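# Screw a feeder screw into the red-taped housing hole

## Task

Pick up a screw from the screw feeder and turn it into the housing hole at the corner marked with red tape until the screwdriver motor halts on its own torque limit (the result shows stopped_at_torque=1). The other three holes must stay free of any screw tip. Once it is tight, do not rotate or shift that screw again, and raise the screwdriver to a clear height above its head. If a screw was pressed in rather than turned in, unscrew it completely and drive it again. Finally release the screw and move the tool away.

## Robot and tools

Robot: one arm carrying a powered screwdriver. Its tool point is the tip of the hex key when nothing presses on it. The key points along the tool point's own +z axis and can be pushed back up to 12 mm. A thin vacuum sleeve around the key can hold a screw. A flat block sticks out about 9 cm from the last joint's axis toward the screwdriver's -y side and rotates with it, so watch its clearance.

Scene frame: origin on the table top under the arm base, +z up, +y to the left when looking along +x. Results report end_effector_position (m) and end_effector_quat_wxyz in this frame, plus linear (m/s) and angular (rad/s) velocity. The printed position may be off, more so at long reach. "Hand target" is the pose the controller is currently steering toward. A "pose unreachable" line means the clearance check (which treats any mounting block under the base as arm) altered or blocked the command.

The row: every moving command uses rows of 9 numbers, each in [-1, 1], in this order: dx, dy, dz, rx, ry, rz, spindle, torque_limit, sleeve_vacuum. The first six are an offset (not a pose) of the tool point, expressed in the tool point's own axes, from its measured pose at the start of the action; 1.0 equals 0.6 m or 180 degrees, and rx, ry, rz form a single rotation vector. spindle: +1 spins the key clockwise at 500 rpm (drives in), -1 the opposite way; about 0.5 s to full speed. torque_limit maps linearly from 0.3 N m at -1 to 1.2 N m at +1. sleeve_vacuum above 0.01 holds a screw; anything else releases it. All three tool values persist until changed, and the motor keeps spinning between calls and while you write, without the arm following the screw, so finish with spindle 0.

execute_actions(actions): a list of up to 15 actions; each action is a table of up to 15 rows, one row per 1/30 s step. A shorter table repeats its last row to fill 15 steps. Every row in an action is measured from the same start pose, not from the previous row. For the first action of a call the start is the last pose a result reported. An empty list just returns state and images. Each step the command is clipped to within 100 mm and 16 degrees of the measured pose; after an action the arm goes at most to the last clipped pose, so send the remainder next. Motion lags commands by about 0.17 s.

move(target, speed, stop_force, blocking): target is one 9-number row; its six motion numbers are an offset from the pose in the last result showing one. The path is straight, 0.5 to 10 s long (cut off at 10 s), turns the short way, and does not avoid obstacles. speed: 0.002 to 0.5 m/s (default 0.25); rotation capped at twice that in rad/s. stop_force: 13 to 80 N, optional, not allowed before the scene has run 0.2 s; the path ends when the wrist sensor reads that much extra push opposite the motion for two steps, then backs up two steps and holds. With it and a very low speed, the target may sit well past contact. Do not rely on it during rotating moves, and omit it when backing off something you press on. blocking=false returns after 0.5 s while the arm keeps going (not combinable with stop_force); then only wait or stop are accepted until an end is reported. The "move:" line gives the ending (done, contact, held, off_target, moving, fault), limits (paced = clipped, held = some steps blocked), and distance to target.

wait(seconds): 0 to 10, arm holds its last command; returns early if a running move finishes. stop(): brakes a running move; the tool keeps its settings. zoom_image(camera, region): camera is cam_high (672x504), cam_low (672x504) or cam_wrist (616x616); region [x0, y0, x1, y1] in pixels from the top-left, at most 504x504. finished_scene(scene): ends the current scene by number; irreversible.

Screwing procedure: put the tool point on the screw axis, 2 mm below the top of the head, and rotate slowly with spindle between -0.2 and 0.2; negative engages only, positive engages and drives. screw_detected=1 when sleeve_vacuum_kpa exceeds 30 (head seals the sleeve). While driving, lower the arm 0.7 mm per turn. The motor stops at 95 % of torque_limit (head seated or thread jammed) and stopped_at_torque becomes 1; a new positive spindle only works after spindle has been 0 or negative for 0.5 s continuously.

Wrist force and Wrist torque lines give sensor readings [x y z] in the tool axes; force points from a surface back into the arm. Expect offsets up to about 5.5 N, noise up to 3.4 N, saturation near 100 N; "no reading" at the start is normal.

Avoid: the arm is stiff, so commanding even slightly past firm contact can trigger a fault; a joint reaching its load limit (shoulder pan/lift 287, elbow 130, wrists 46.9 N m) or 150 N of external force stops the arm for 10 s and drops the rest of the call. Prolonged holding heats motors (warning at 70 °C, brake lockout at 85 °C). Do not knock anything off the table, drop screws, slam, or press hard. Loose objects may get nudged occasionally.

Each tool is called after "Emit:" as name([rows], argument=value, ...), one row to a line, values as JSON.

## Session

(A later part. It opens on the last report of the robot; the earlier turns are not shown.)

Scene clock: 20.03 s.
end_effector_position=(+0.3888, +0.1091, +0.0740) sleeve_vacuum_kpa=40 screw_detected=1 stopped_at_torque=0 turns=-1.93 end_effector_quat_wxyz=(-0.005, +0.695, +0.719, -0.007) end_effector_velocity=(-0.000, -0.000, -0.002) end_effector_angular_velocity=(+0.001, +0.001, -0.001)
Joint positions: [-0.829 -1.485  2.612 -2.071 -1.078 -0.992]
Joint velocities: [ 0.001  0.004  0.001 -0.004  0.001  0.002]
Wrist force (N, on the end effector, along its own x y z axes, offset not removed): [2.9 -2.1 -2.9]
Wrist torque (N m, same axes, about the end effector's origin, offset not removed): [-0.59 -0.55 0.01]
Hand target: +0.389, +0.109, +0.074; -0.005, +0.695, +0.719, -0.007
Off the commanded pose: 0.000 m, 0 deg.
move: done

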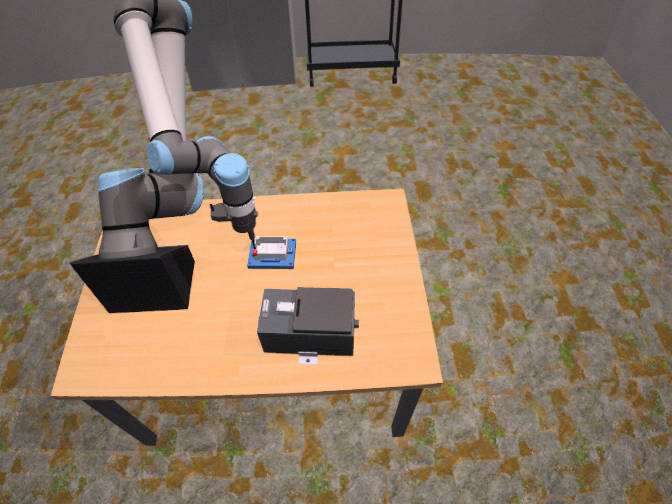

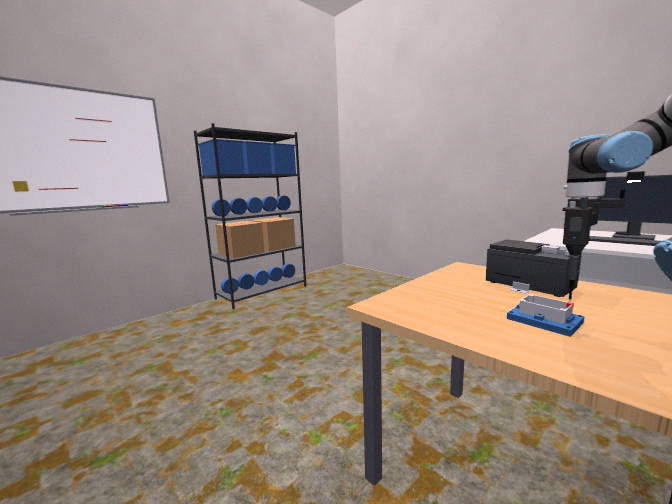

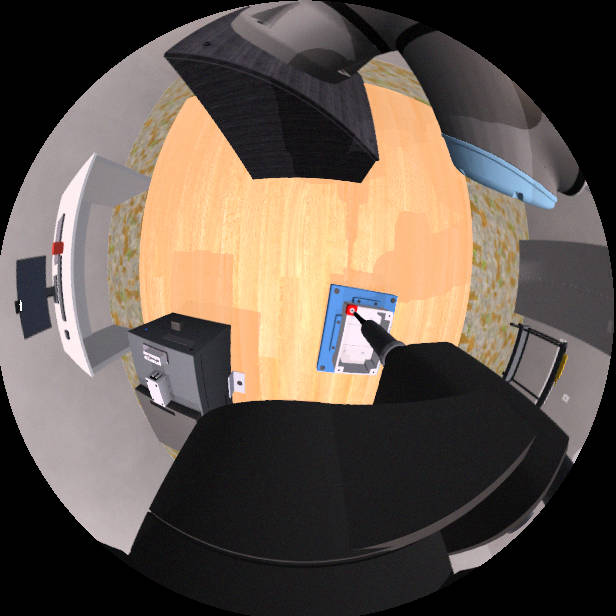

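Emit:
move(target=[0,0,-0.005,0,0,0,0,1,1], speed=0.02)

Emit:
move(target=[-0.0017,-0.003,0.002,0,0,0,0,1,1], speed=0.01)

Emit:
zoom_image(camera="cam_wrist", region=[335, 297, 375, 324])

Emit:
zoom_image(camera="cam_high", region=[240, 230, 275, 260])

Emit:
zoom_image(camera="cam_low", region=[555, 285, 585, 310])

Scene clock: 22.03 s.
end_effector_position=(+0.3889, +0.1091, +0.0770) sleeve_vacuum_kpa=40 screw_detected=1 stopped_at_torque=0 turns=-1.93 end_effector_quat_wxyz=(-0.005, +0.695, +0.719, -0.007) end_effector_velocity=(-0.000, -0.000, +0.001) end_effector_angular_velocity=(+0.000, -0.000, -0.001)
Joint positions: [-0.832 -1.49   2.609 -2.061 -1.08  -0.995]
Joint velocities: [-0.002 -0.001 -0.     0.002 -0.001 -0.001]
Wrist force (N, on the end effector, along its own x y z axes, offset not removed): [1.6 -1.5 2.9]
Wrist torque (N m, same axes, about the end effector's origin, offset not removed): [-0.36 -0.16 0.02]
Hand target: +0.389, +0.109, +0.077; -0.005, +0.695, +0.719, -0.007
Off the commanded pose: 0.000 m, 0 deg.
move: done

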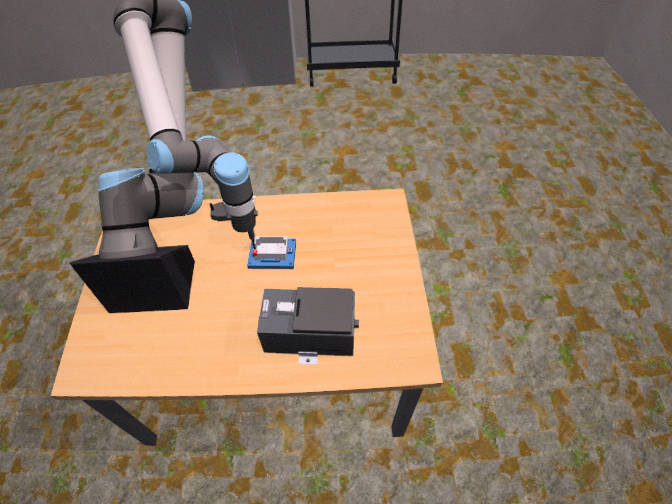

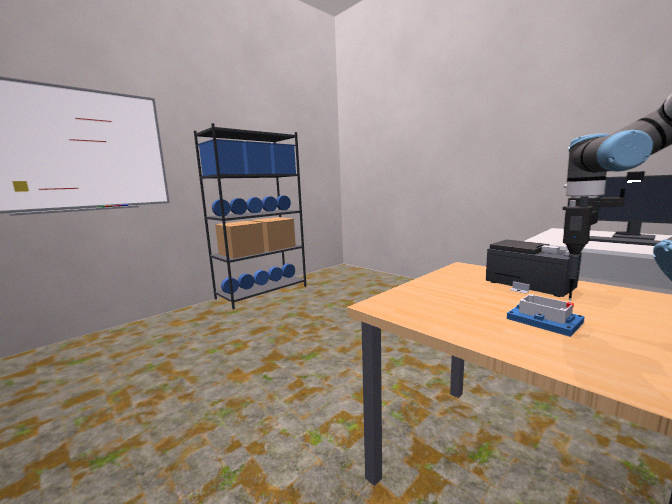

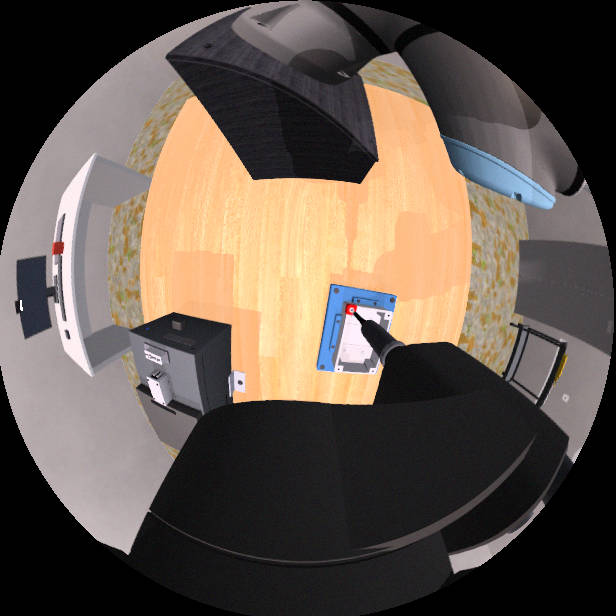

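Scene clock: 22.73 s.
end_effector_position=(+0.3871, +0.1080, +0.0758) sleeve_vacuum_kpa=40 screw_detected=1 stopped_at_torque=0 turns=-1.93 end_effector_quat_wxyz=(-0.005, +0.695, +0.719, -0.007) end_effector_velocity=(-0.001, -0.000, -0.000) end_effector_angular_velocity=(+0.002, +0.001, -0.002)
Joint positions: [-0.836 -1.488  2.613 -2.065 -1.082 -0.998]
Joint velocities: [-0.002  0.001  0.001  0.    -0.001 -0.001]
Wrist force (N, on the end effector, along its own x y z axes, offset not removed): [2.4 -3.1 2.1]
Wrist torque (N m, same axes, about the end effector's origin, offset not removed): [-0.95 -0.44 0.21]
Hand target: +0.387, +0.108, +0.076; -0.005, +0.695, +0.719, -0.007
Off the commanded pose: 0.000 m, 0 deg.
move: done

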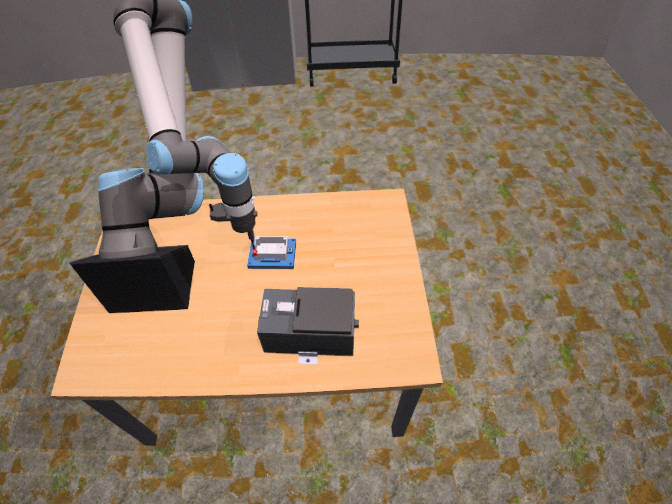

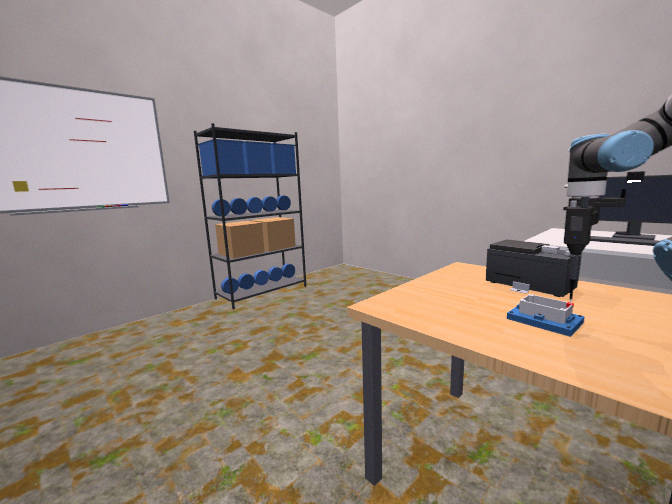

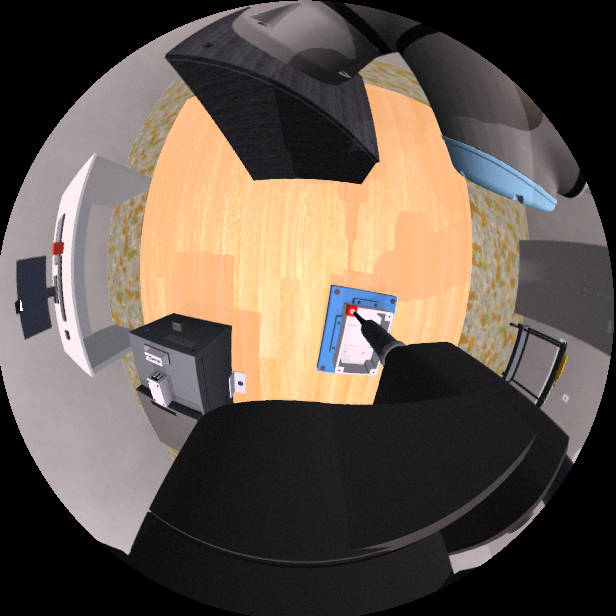

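Region (335, 297, 375, 324) of cam_wrist's 616x616 image, scaled by 12.600, with more detail than that image has; it fills the top 340 rows of this view, and the rest is white.

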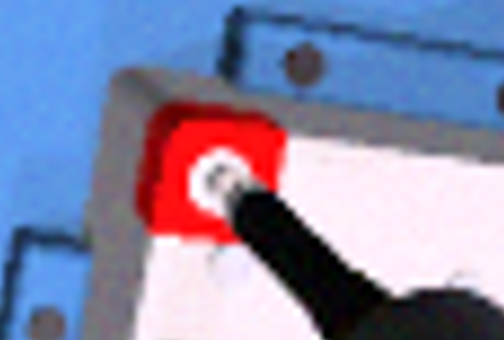

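Region (240, 230, 275, 260) of cam_high's 672x504 image, scaled by 14.400, with more detail than that image has; it fills the top 432 rows of this view, and the rest is white.

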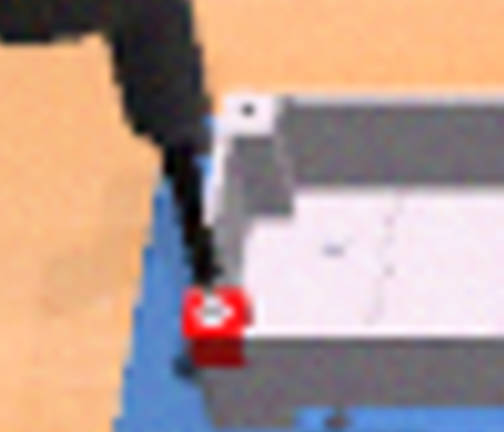

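Region (555, 285, 585, 310) of cam_low's 672x504 image, scaled by 16.800, with more detail than that image has.

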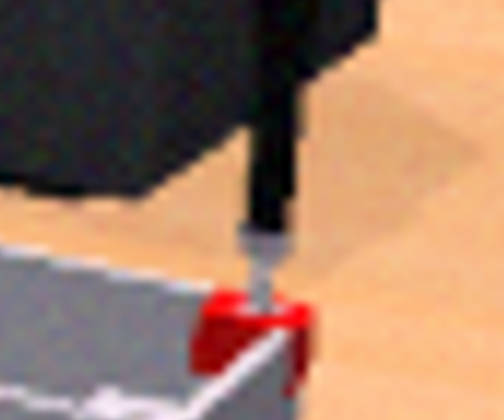

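Emit:
execute_actions([
  [[0,0,0.002,0,0,0,0.2,1,1]],
  [[0,0,0.002,0,0,0,0.2,1,1]],
  [[0,0,0.0012,0,0,0,0.2,1,1]],
  [[0,0,0.001,0,0,0,0.2,1,1]],
  [[0,0,0.001,0,0,0,0.2,1,1]],
  [[0,0,0.0005,0,0,0,0,1,1]],
])

Emit:
zoom_image(camera="cam_low", region=[555, 285, 585, 310])

Emit:
zoom_image(camera="cam_wrist", region=[335, 297, 375, 324])

Scene clock: 27.30 s.
end_effector_position=(+0.3871, +0.1080, +0.0712) sleeve_vacuum_kpa=39 screw_detected=1 stopped_at_torque=0 turns=2.18 end_effector_quat_wxyz=(-0.005, +0.695, +0.719, -0.007) end_effector_velocity=(-0.000, -0.000, -0.000) end_effector_angular_velocity=(-0.000, +0.002, +0.000)
Joint positions: [-0.83  -1.48   2.618 -2.08  -1.079 -0.993]
Joint velocities: [ 0.001  0.001 -0.001  0.    -0.001  0.   ]
Wrist force (N, on the end effector, along its own x y z axes, offset not removed): [-4.9 -4.9 -1.2]
Wrist torque (N m, same axes, about the end effector's origin, offset not removed): [-0.59 0.13 0.15]
Hand target: +0.387, +0.108, +0.071; -0.005, +0.695, +0.719, -0.007
Off the commanded pose: 0.000 m, 0 deg.

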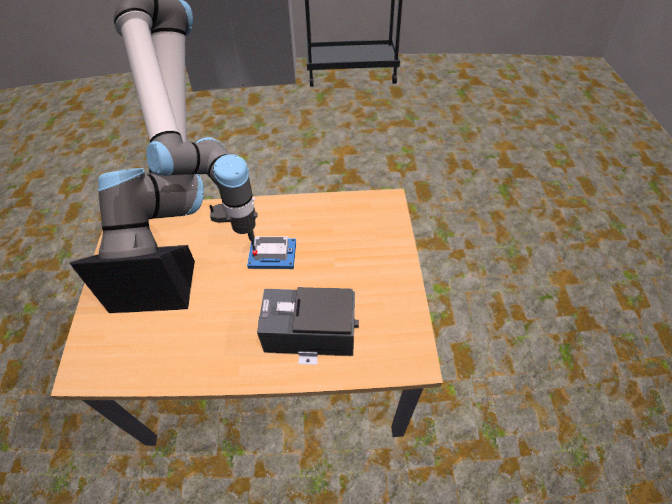

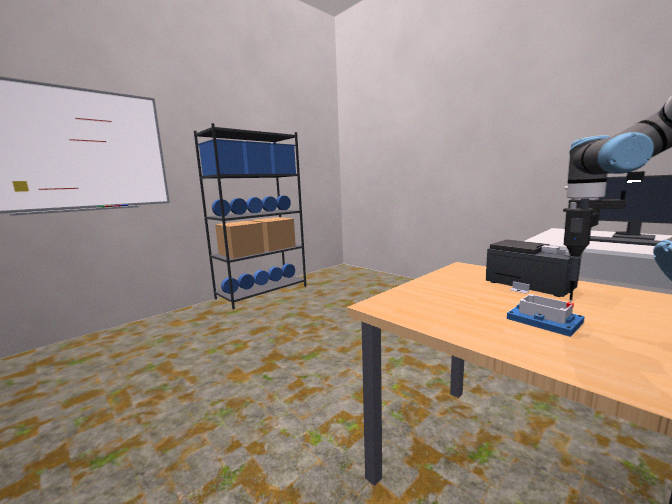

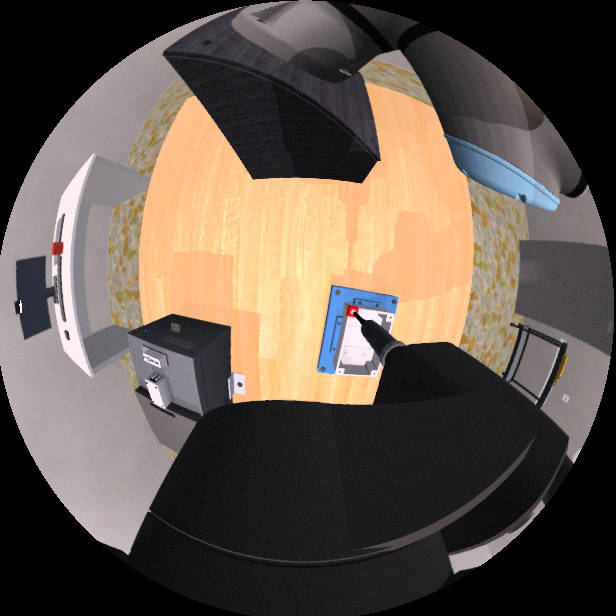

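Region (555, 285, 585, 310) of cam_low's 672x504 image, scaled by 16.800, with more detail than that image has.

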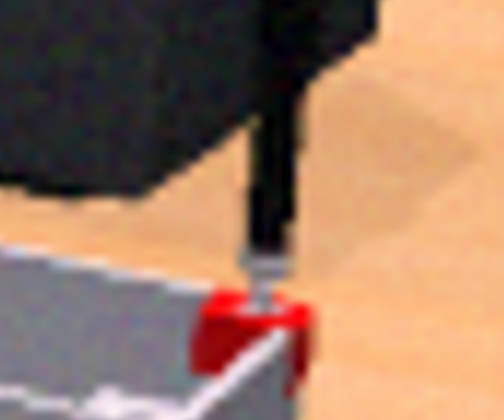

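Region (335, 297, 375, 324) of cam_wrist's 616x616 image, scaled by 12.600, with more detail than that image has; it fills the top 340 rows of this view, and the rest is white.

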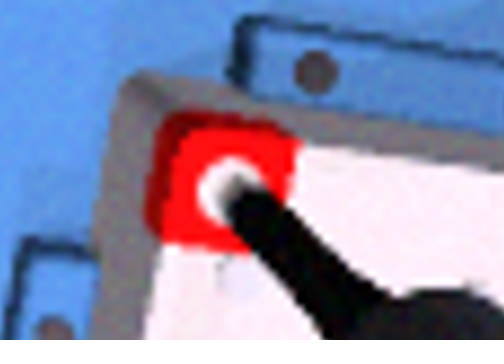

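Emit:
execute_actions([
  [[-0.0007,-0.0003,0.001,0,0,0,0.3,1,1]],
  [[0,0,0.0015,0,0,0,0.3,1,1]],
  [[0,0,0.0015,0,0,0,0.3,1,1]],
  [[0,0,0.0015,0,0,0,0.3,1,1]],
  [[0,0,0.0015,0,0,0,0.3,1,1]],
  [[0,0,0.0015,0,0,0,0.3,1,1]],
  [[0,0,0.0015,0,0,0,0.3,1,1]],
  [[0,0,0.001,0,0,0,0,1,1]],
])

Emit:
zoom_image(camera="cam_low", region=[555, 285, 585, 310])

Scene clock: 32.63 s.
end_effector_position=(+0.3868, +0.1076, +0.0646) sleeve_vacuum_kpa=38 screw_detected=1 stopped_at_torque=0 turns=10.78 end_effector_quat_wxyz=(-0.005, +0.695, +0.719, -0.007) end_effector_velocity=(-0.000, +0.000, -0.000) end_effector_angular_velocity=(+0.000, -0.001, -0.001)
Joint positions: [-0.823 -1.467  2.624 -2.103 -1.075 -0.986]
Joint velocities: [-0.001 -0.001  0.002 -0.     0.     0.   ]
Wrist force (N, on the end effector, along its own x y z axes, offset not removed): [0.1 -5.3 -3.3]
Wrist torque (N m, same axes, about the end effector's origin, offset not removed): [-1.09 -0.74 0.22]
Hand target: +0.387, +0.108, +0.065; -0.005, +0.695, +0.719, -0.007
Off the commanded pose: 0.000 m, 0 deg.

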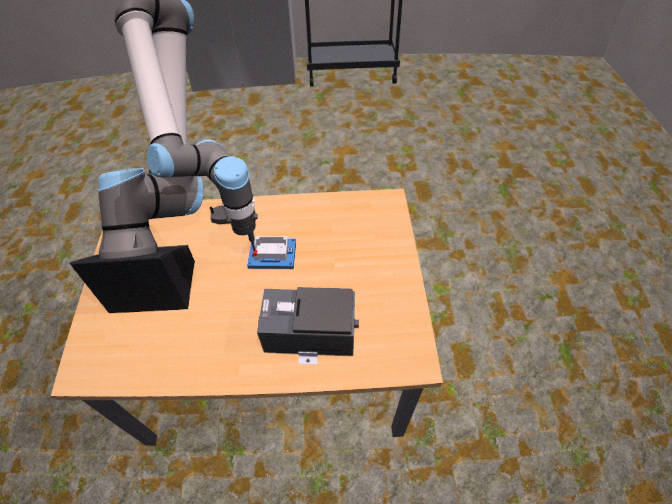

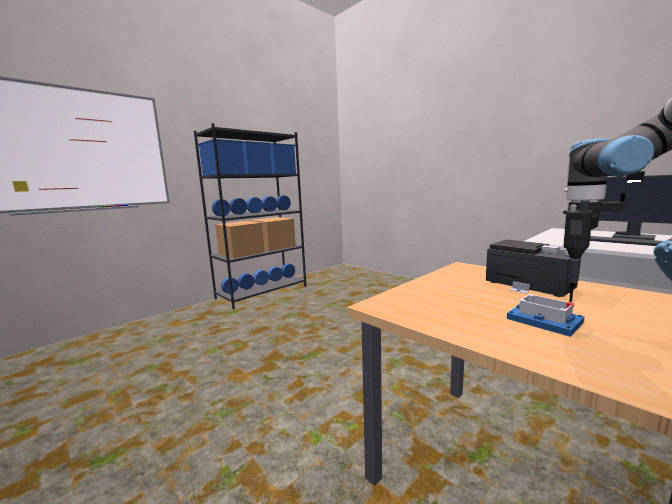

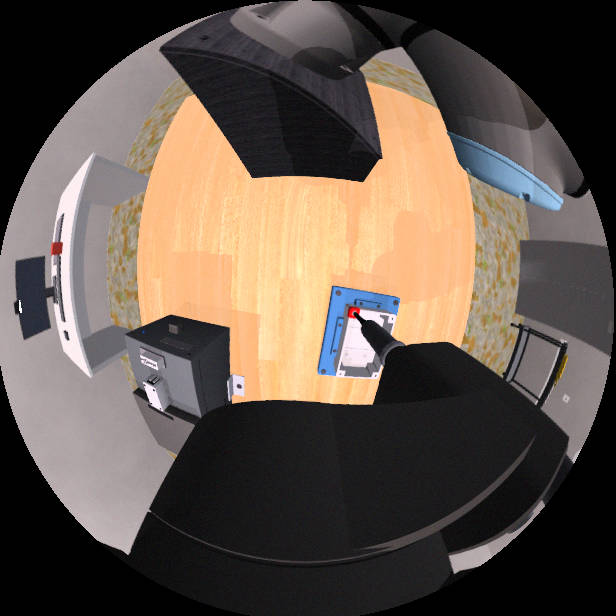

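Region (555, 285, 585, 310) of cam_low's 672x504 image, scaled by 16.800, with more detail than that image has.

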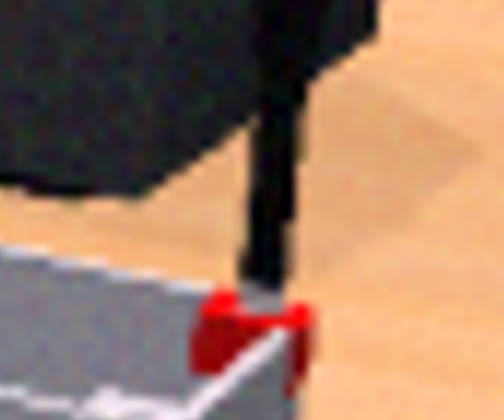

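Emit:
execute_actions([
  [[0,-0.0003,0.001,0,0,0,0.3,1,1]],
  [[0,0,0.0015,0,0,0,0.3,1,1]],
  [[0,0,0.0015,0,0,0,0.3,1,1]],
  [[0,0,0.0015,0,0,0,0.3,1,1]],
  [[0,0,0.0015,0,0,0,0.3,1,1]],
  [[0,0,0.0015,0,0,0,0.3,1,1]],
  [[0,0,0.0015,0,0,0,0.3,1,1]],
  [[0,0,0.001,0,0,0,0,1,1]],
])

Scene clock: 37.63 s.
end_effector_position=(+0.3865, +0.1076, +0.0581) sleeve_vacuum_kpa=37 screw_detected=1 stopped_at_torque=1 turns=12.34 end_effector_quat_wxyz=(-0.005, +0.695, +0.719, -0.007) end_effector_velocity=(-0.000, -0.000, +0.000) end_effector_angular_velocity=(-0.000, +0.001, -0.000)
Joint positions: [-0.815 -1.455  2.631 -2.125 -1.07  -0.979]
Joint velocities: [ 0.     0.    -0.     0.    -0.001  0.   ]
Wrist force (N, on the end effector, along its own x y z axes, offset not removed): [0.9 -3.6 -5.9]
Wrist torque (N m, same axes, about the end effector's origin, offset not removed): [-0.93 -0.88 0.15]
Hand target: +0.387, +0.108, +0.058; -0.005, +0.695, +0.719, -0.007
Off the commanded pose: 0.000 m, 0 deg.

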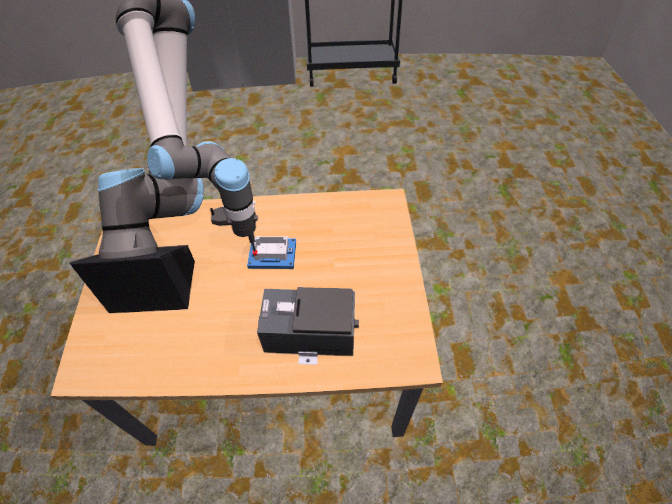

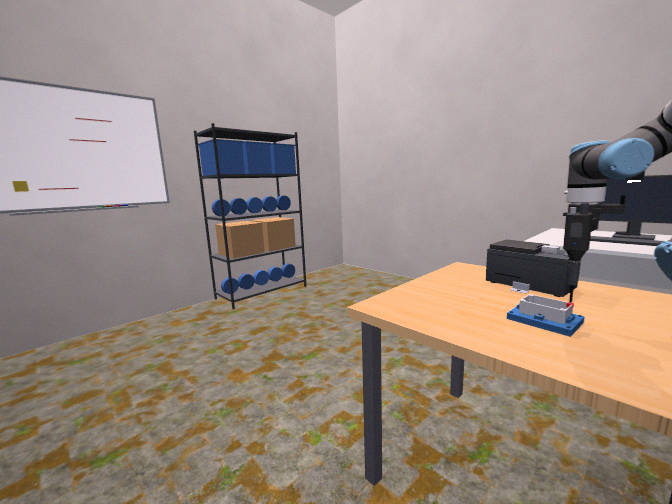

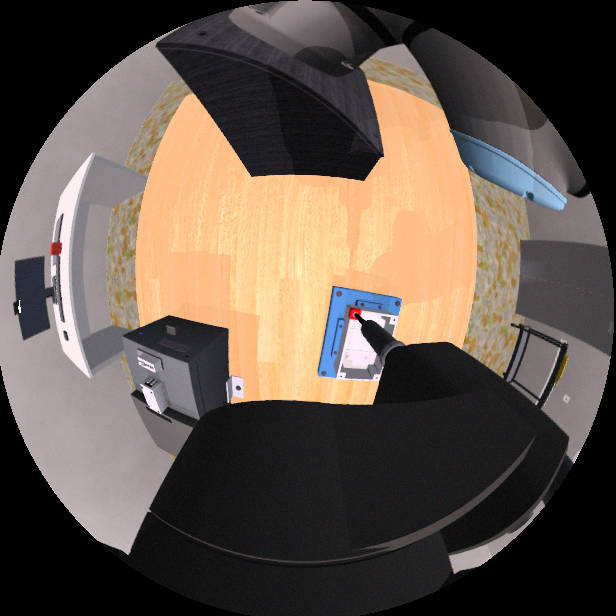

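Emit:
move(target=[0,0,-0.03,0,0,0,0,1,-1], speed=0.03)

Emit:
move(target=[0,0,-0.2,0,0,0,0,1,-1])

Emit:
zoom_image(camera="cam_low", region=[555, 285, 585, 310])

Emit:
zoom_image(camera="cam_high", region=[240, 230, 275, 260])

Scene clock: 39.50 s.
end_effector_position=(+0.3868, +0.1076, +0.0759) sleeve_vacuum_kpa=0 screw_detected=0 stopped_at_torque=1 turns=12.34 end_effector_quat_wxyz=(-0.005, +0.695, +0.719, -0.007) end_effector_velocity=(+0.001, -0.001, +0.002) end_effector_angular_velocity=(-0.001, -0.003, +0.000)
Joint positions: [-0.837 -1.488  2.613 -2.065 -1.083 -0.999]
Joint velocities: [-0.003 -0.003 -0.001  0.003 -0.    -0.002]
Wrist force (N, on the end effector, along its own x y z axes, offset not removed): [0.7 -2.5 2.1]
Wrist torque (N m, same axes, about the end effector's origin, offset not removed): [-0.77 0.03 0.15]
Hand target: +0.387, +0.108, +0.076; -0.005, +0.695, +0.719, -0.007
Off the commanded pose: 0.000 m, 0 deg.
move: done

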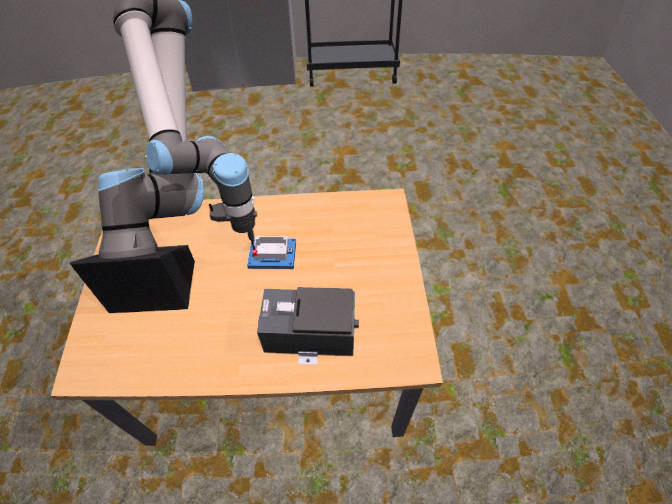

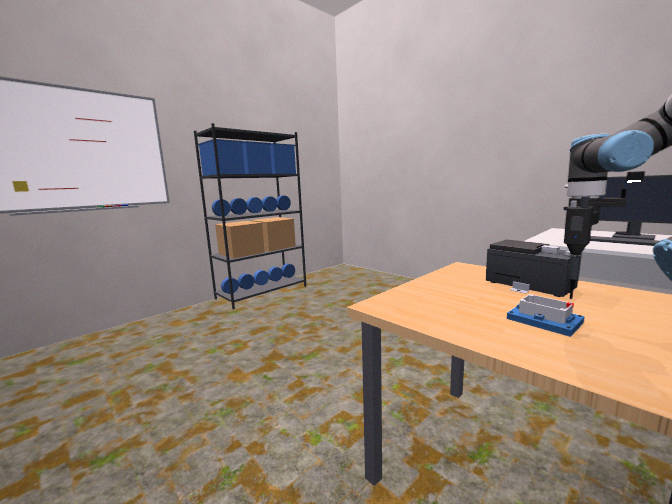

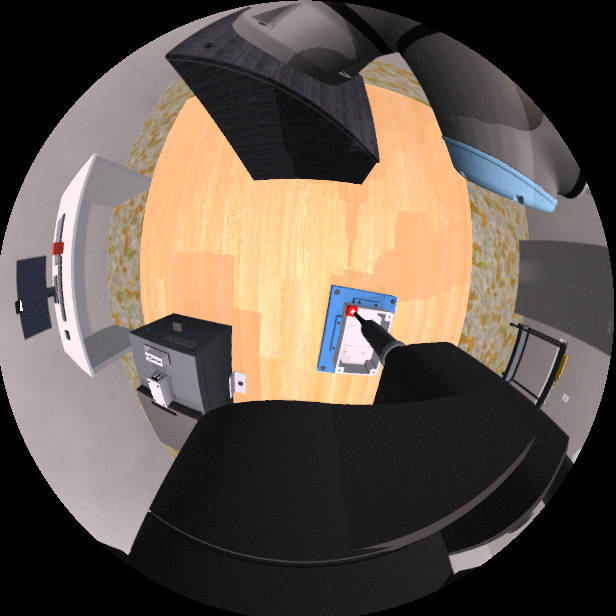

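Scene clock: 40.53 s.
end_effector_position=(+0.3888, +0.1079, +0.1958) sleeve_vacuum_kpa=0 screw_detected=0 stopped_at_torque=1 turns=12.34 end_effector_quat_wxyz=(-0.005, +0.695, +0.719, -0.007) end_effector_velocity=(-0.001, +0.001, +0.002) end_effector_angular_velocity=(-0.001, +0.001, -0.000)
Joint positions: [-0.963 -1.629  2.472 -1.735 -1.159 -1.11 ]
Joint velocities: [-0.002 -0.004 -0.001  0.006 -0.002 -0.001]
Wrist force (N, on the end effector, along its own x y z axes, offset not removed): [3.4 -2.8 0.9]
Wrist torque (N m, same axes, about the end effector's origin, offset not removed): [-0.85 -0.82 0.17]
Hand target: +0.389, +0.108, +0.196; -0.005, +0.695, +0.719, -0.007
Off the commanded pose: 0.000 m, 0 deg.
move: done

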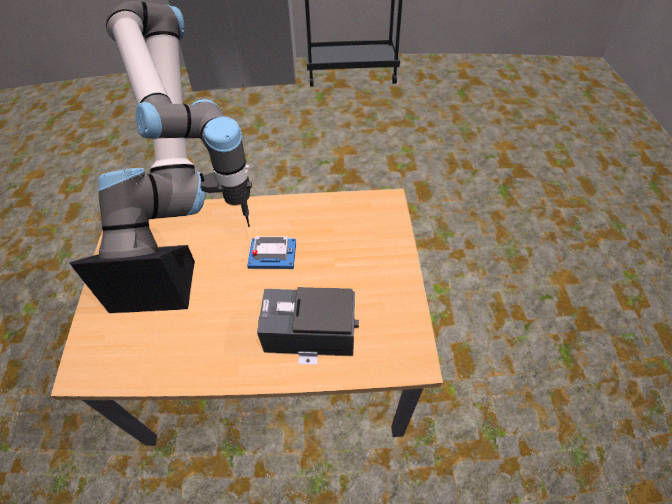

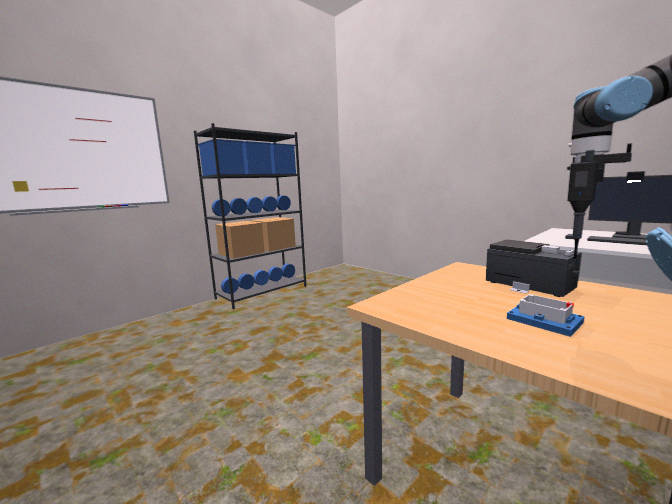

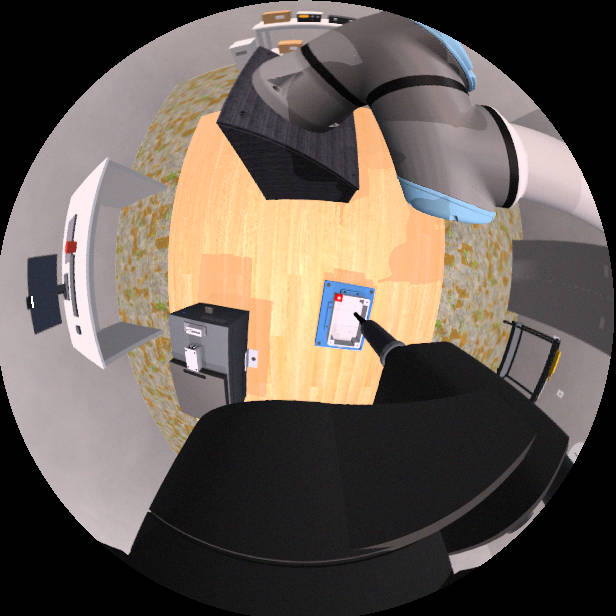

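Region (555, 285, 585, 310) of cam_low's 672x504 image, scaled by 16.800, with more detail than that image has.

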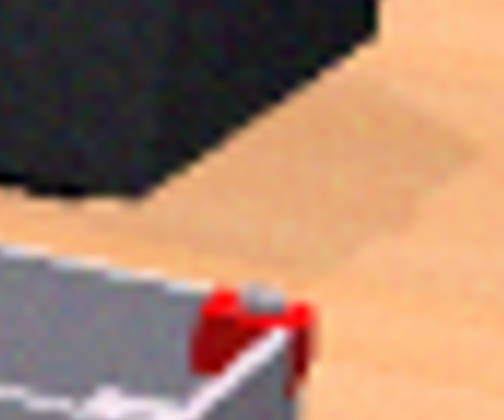

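Region (240, 230, 275, 260) of cam_high's 672x504 image, scaled by 14.400, with more detail than that image has; it fills the top 432 rows of this view, and the rest is white.

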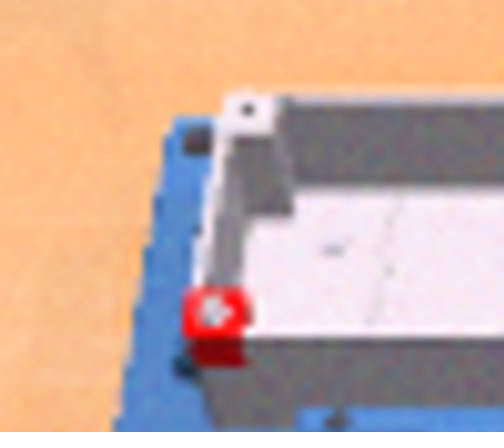

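Emit:
execute_actions(actions=[])

Scene clock: 41.20 s.
end_effector_position=(+0.3888, +0.1079, +0.1959) sleeve_vacuum_kpa=0 screw_detected=0 stopped_at_torque=1 turns=12.34 end_effector_quat_wxyz=(-0.005, +0.695, +0.719, -0.007) end_effector_velocity=(+0.001, -0.001, +0.001) end_effector_angular_velocity=(-0.003, -0.001, +0.002)
Joint positions: [-0.963 -1.629  2.472 -1.734 -1.159 -1.11 ]
Joint velocities: [ 0.001 -0.001 -0.002 -0.001 -0.    -0.   ]
Wrist force (N, on the end effector, along its own x y z axes, offset not removed): [3.7 -2.9 0.5]
Wrist torque (N m, same axes, about the end effector's origin, offset not removed): [-0.89 -0.91 0.17]
Hand target: +0.389, +0.108, +0.196; -0.005, +0.695, +0.719, -0.007
Off the commanded pose: 0.000 m, 0 deg.

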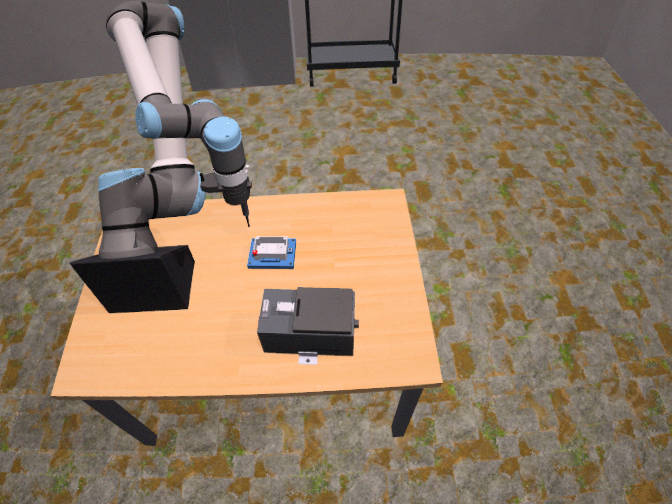

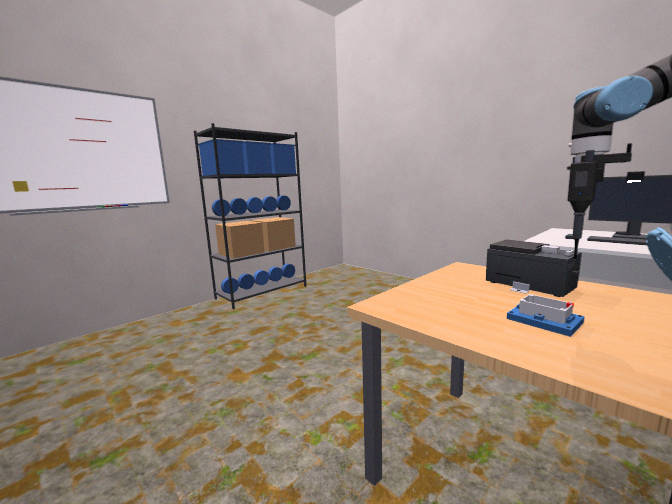

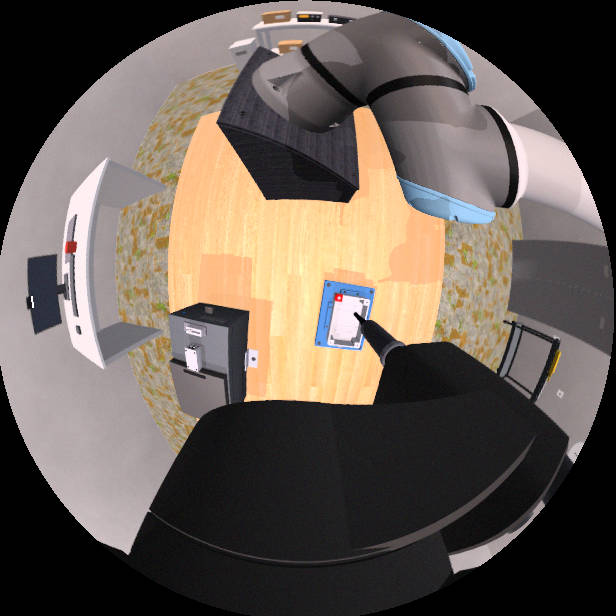

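Emit:
finished_scene(scene=2)

The scene is finished: the task was done.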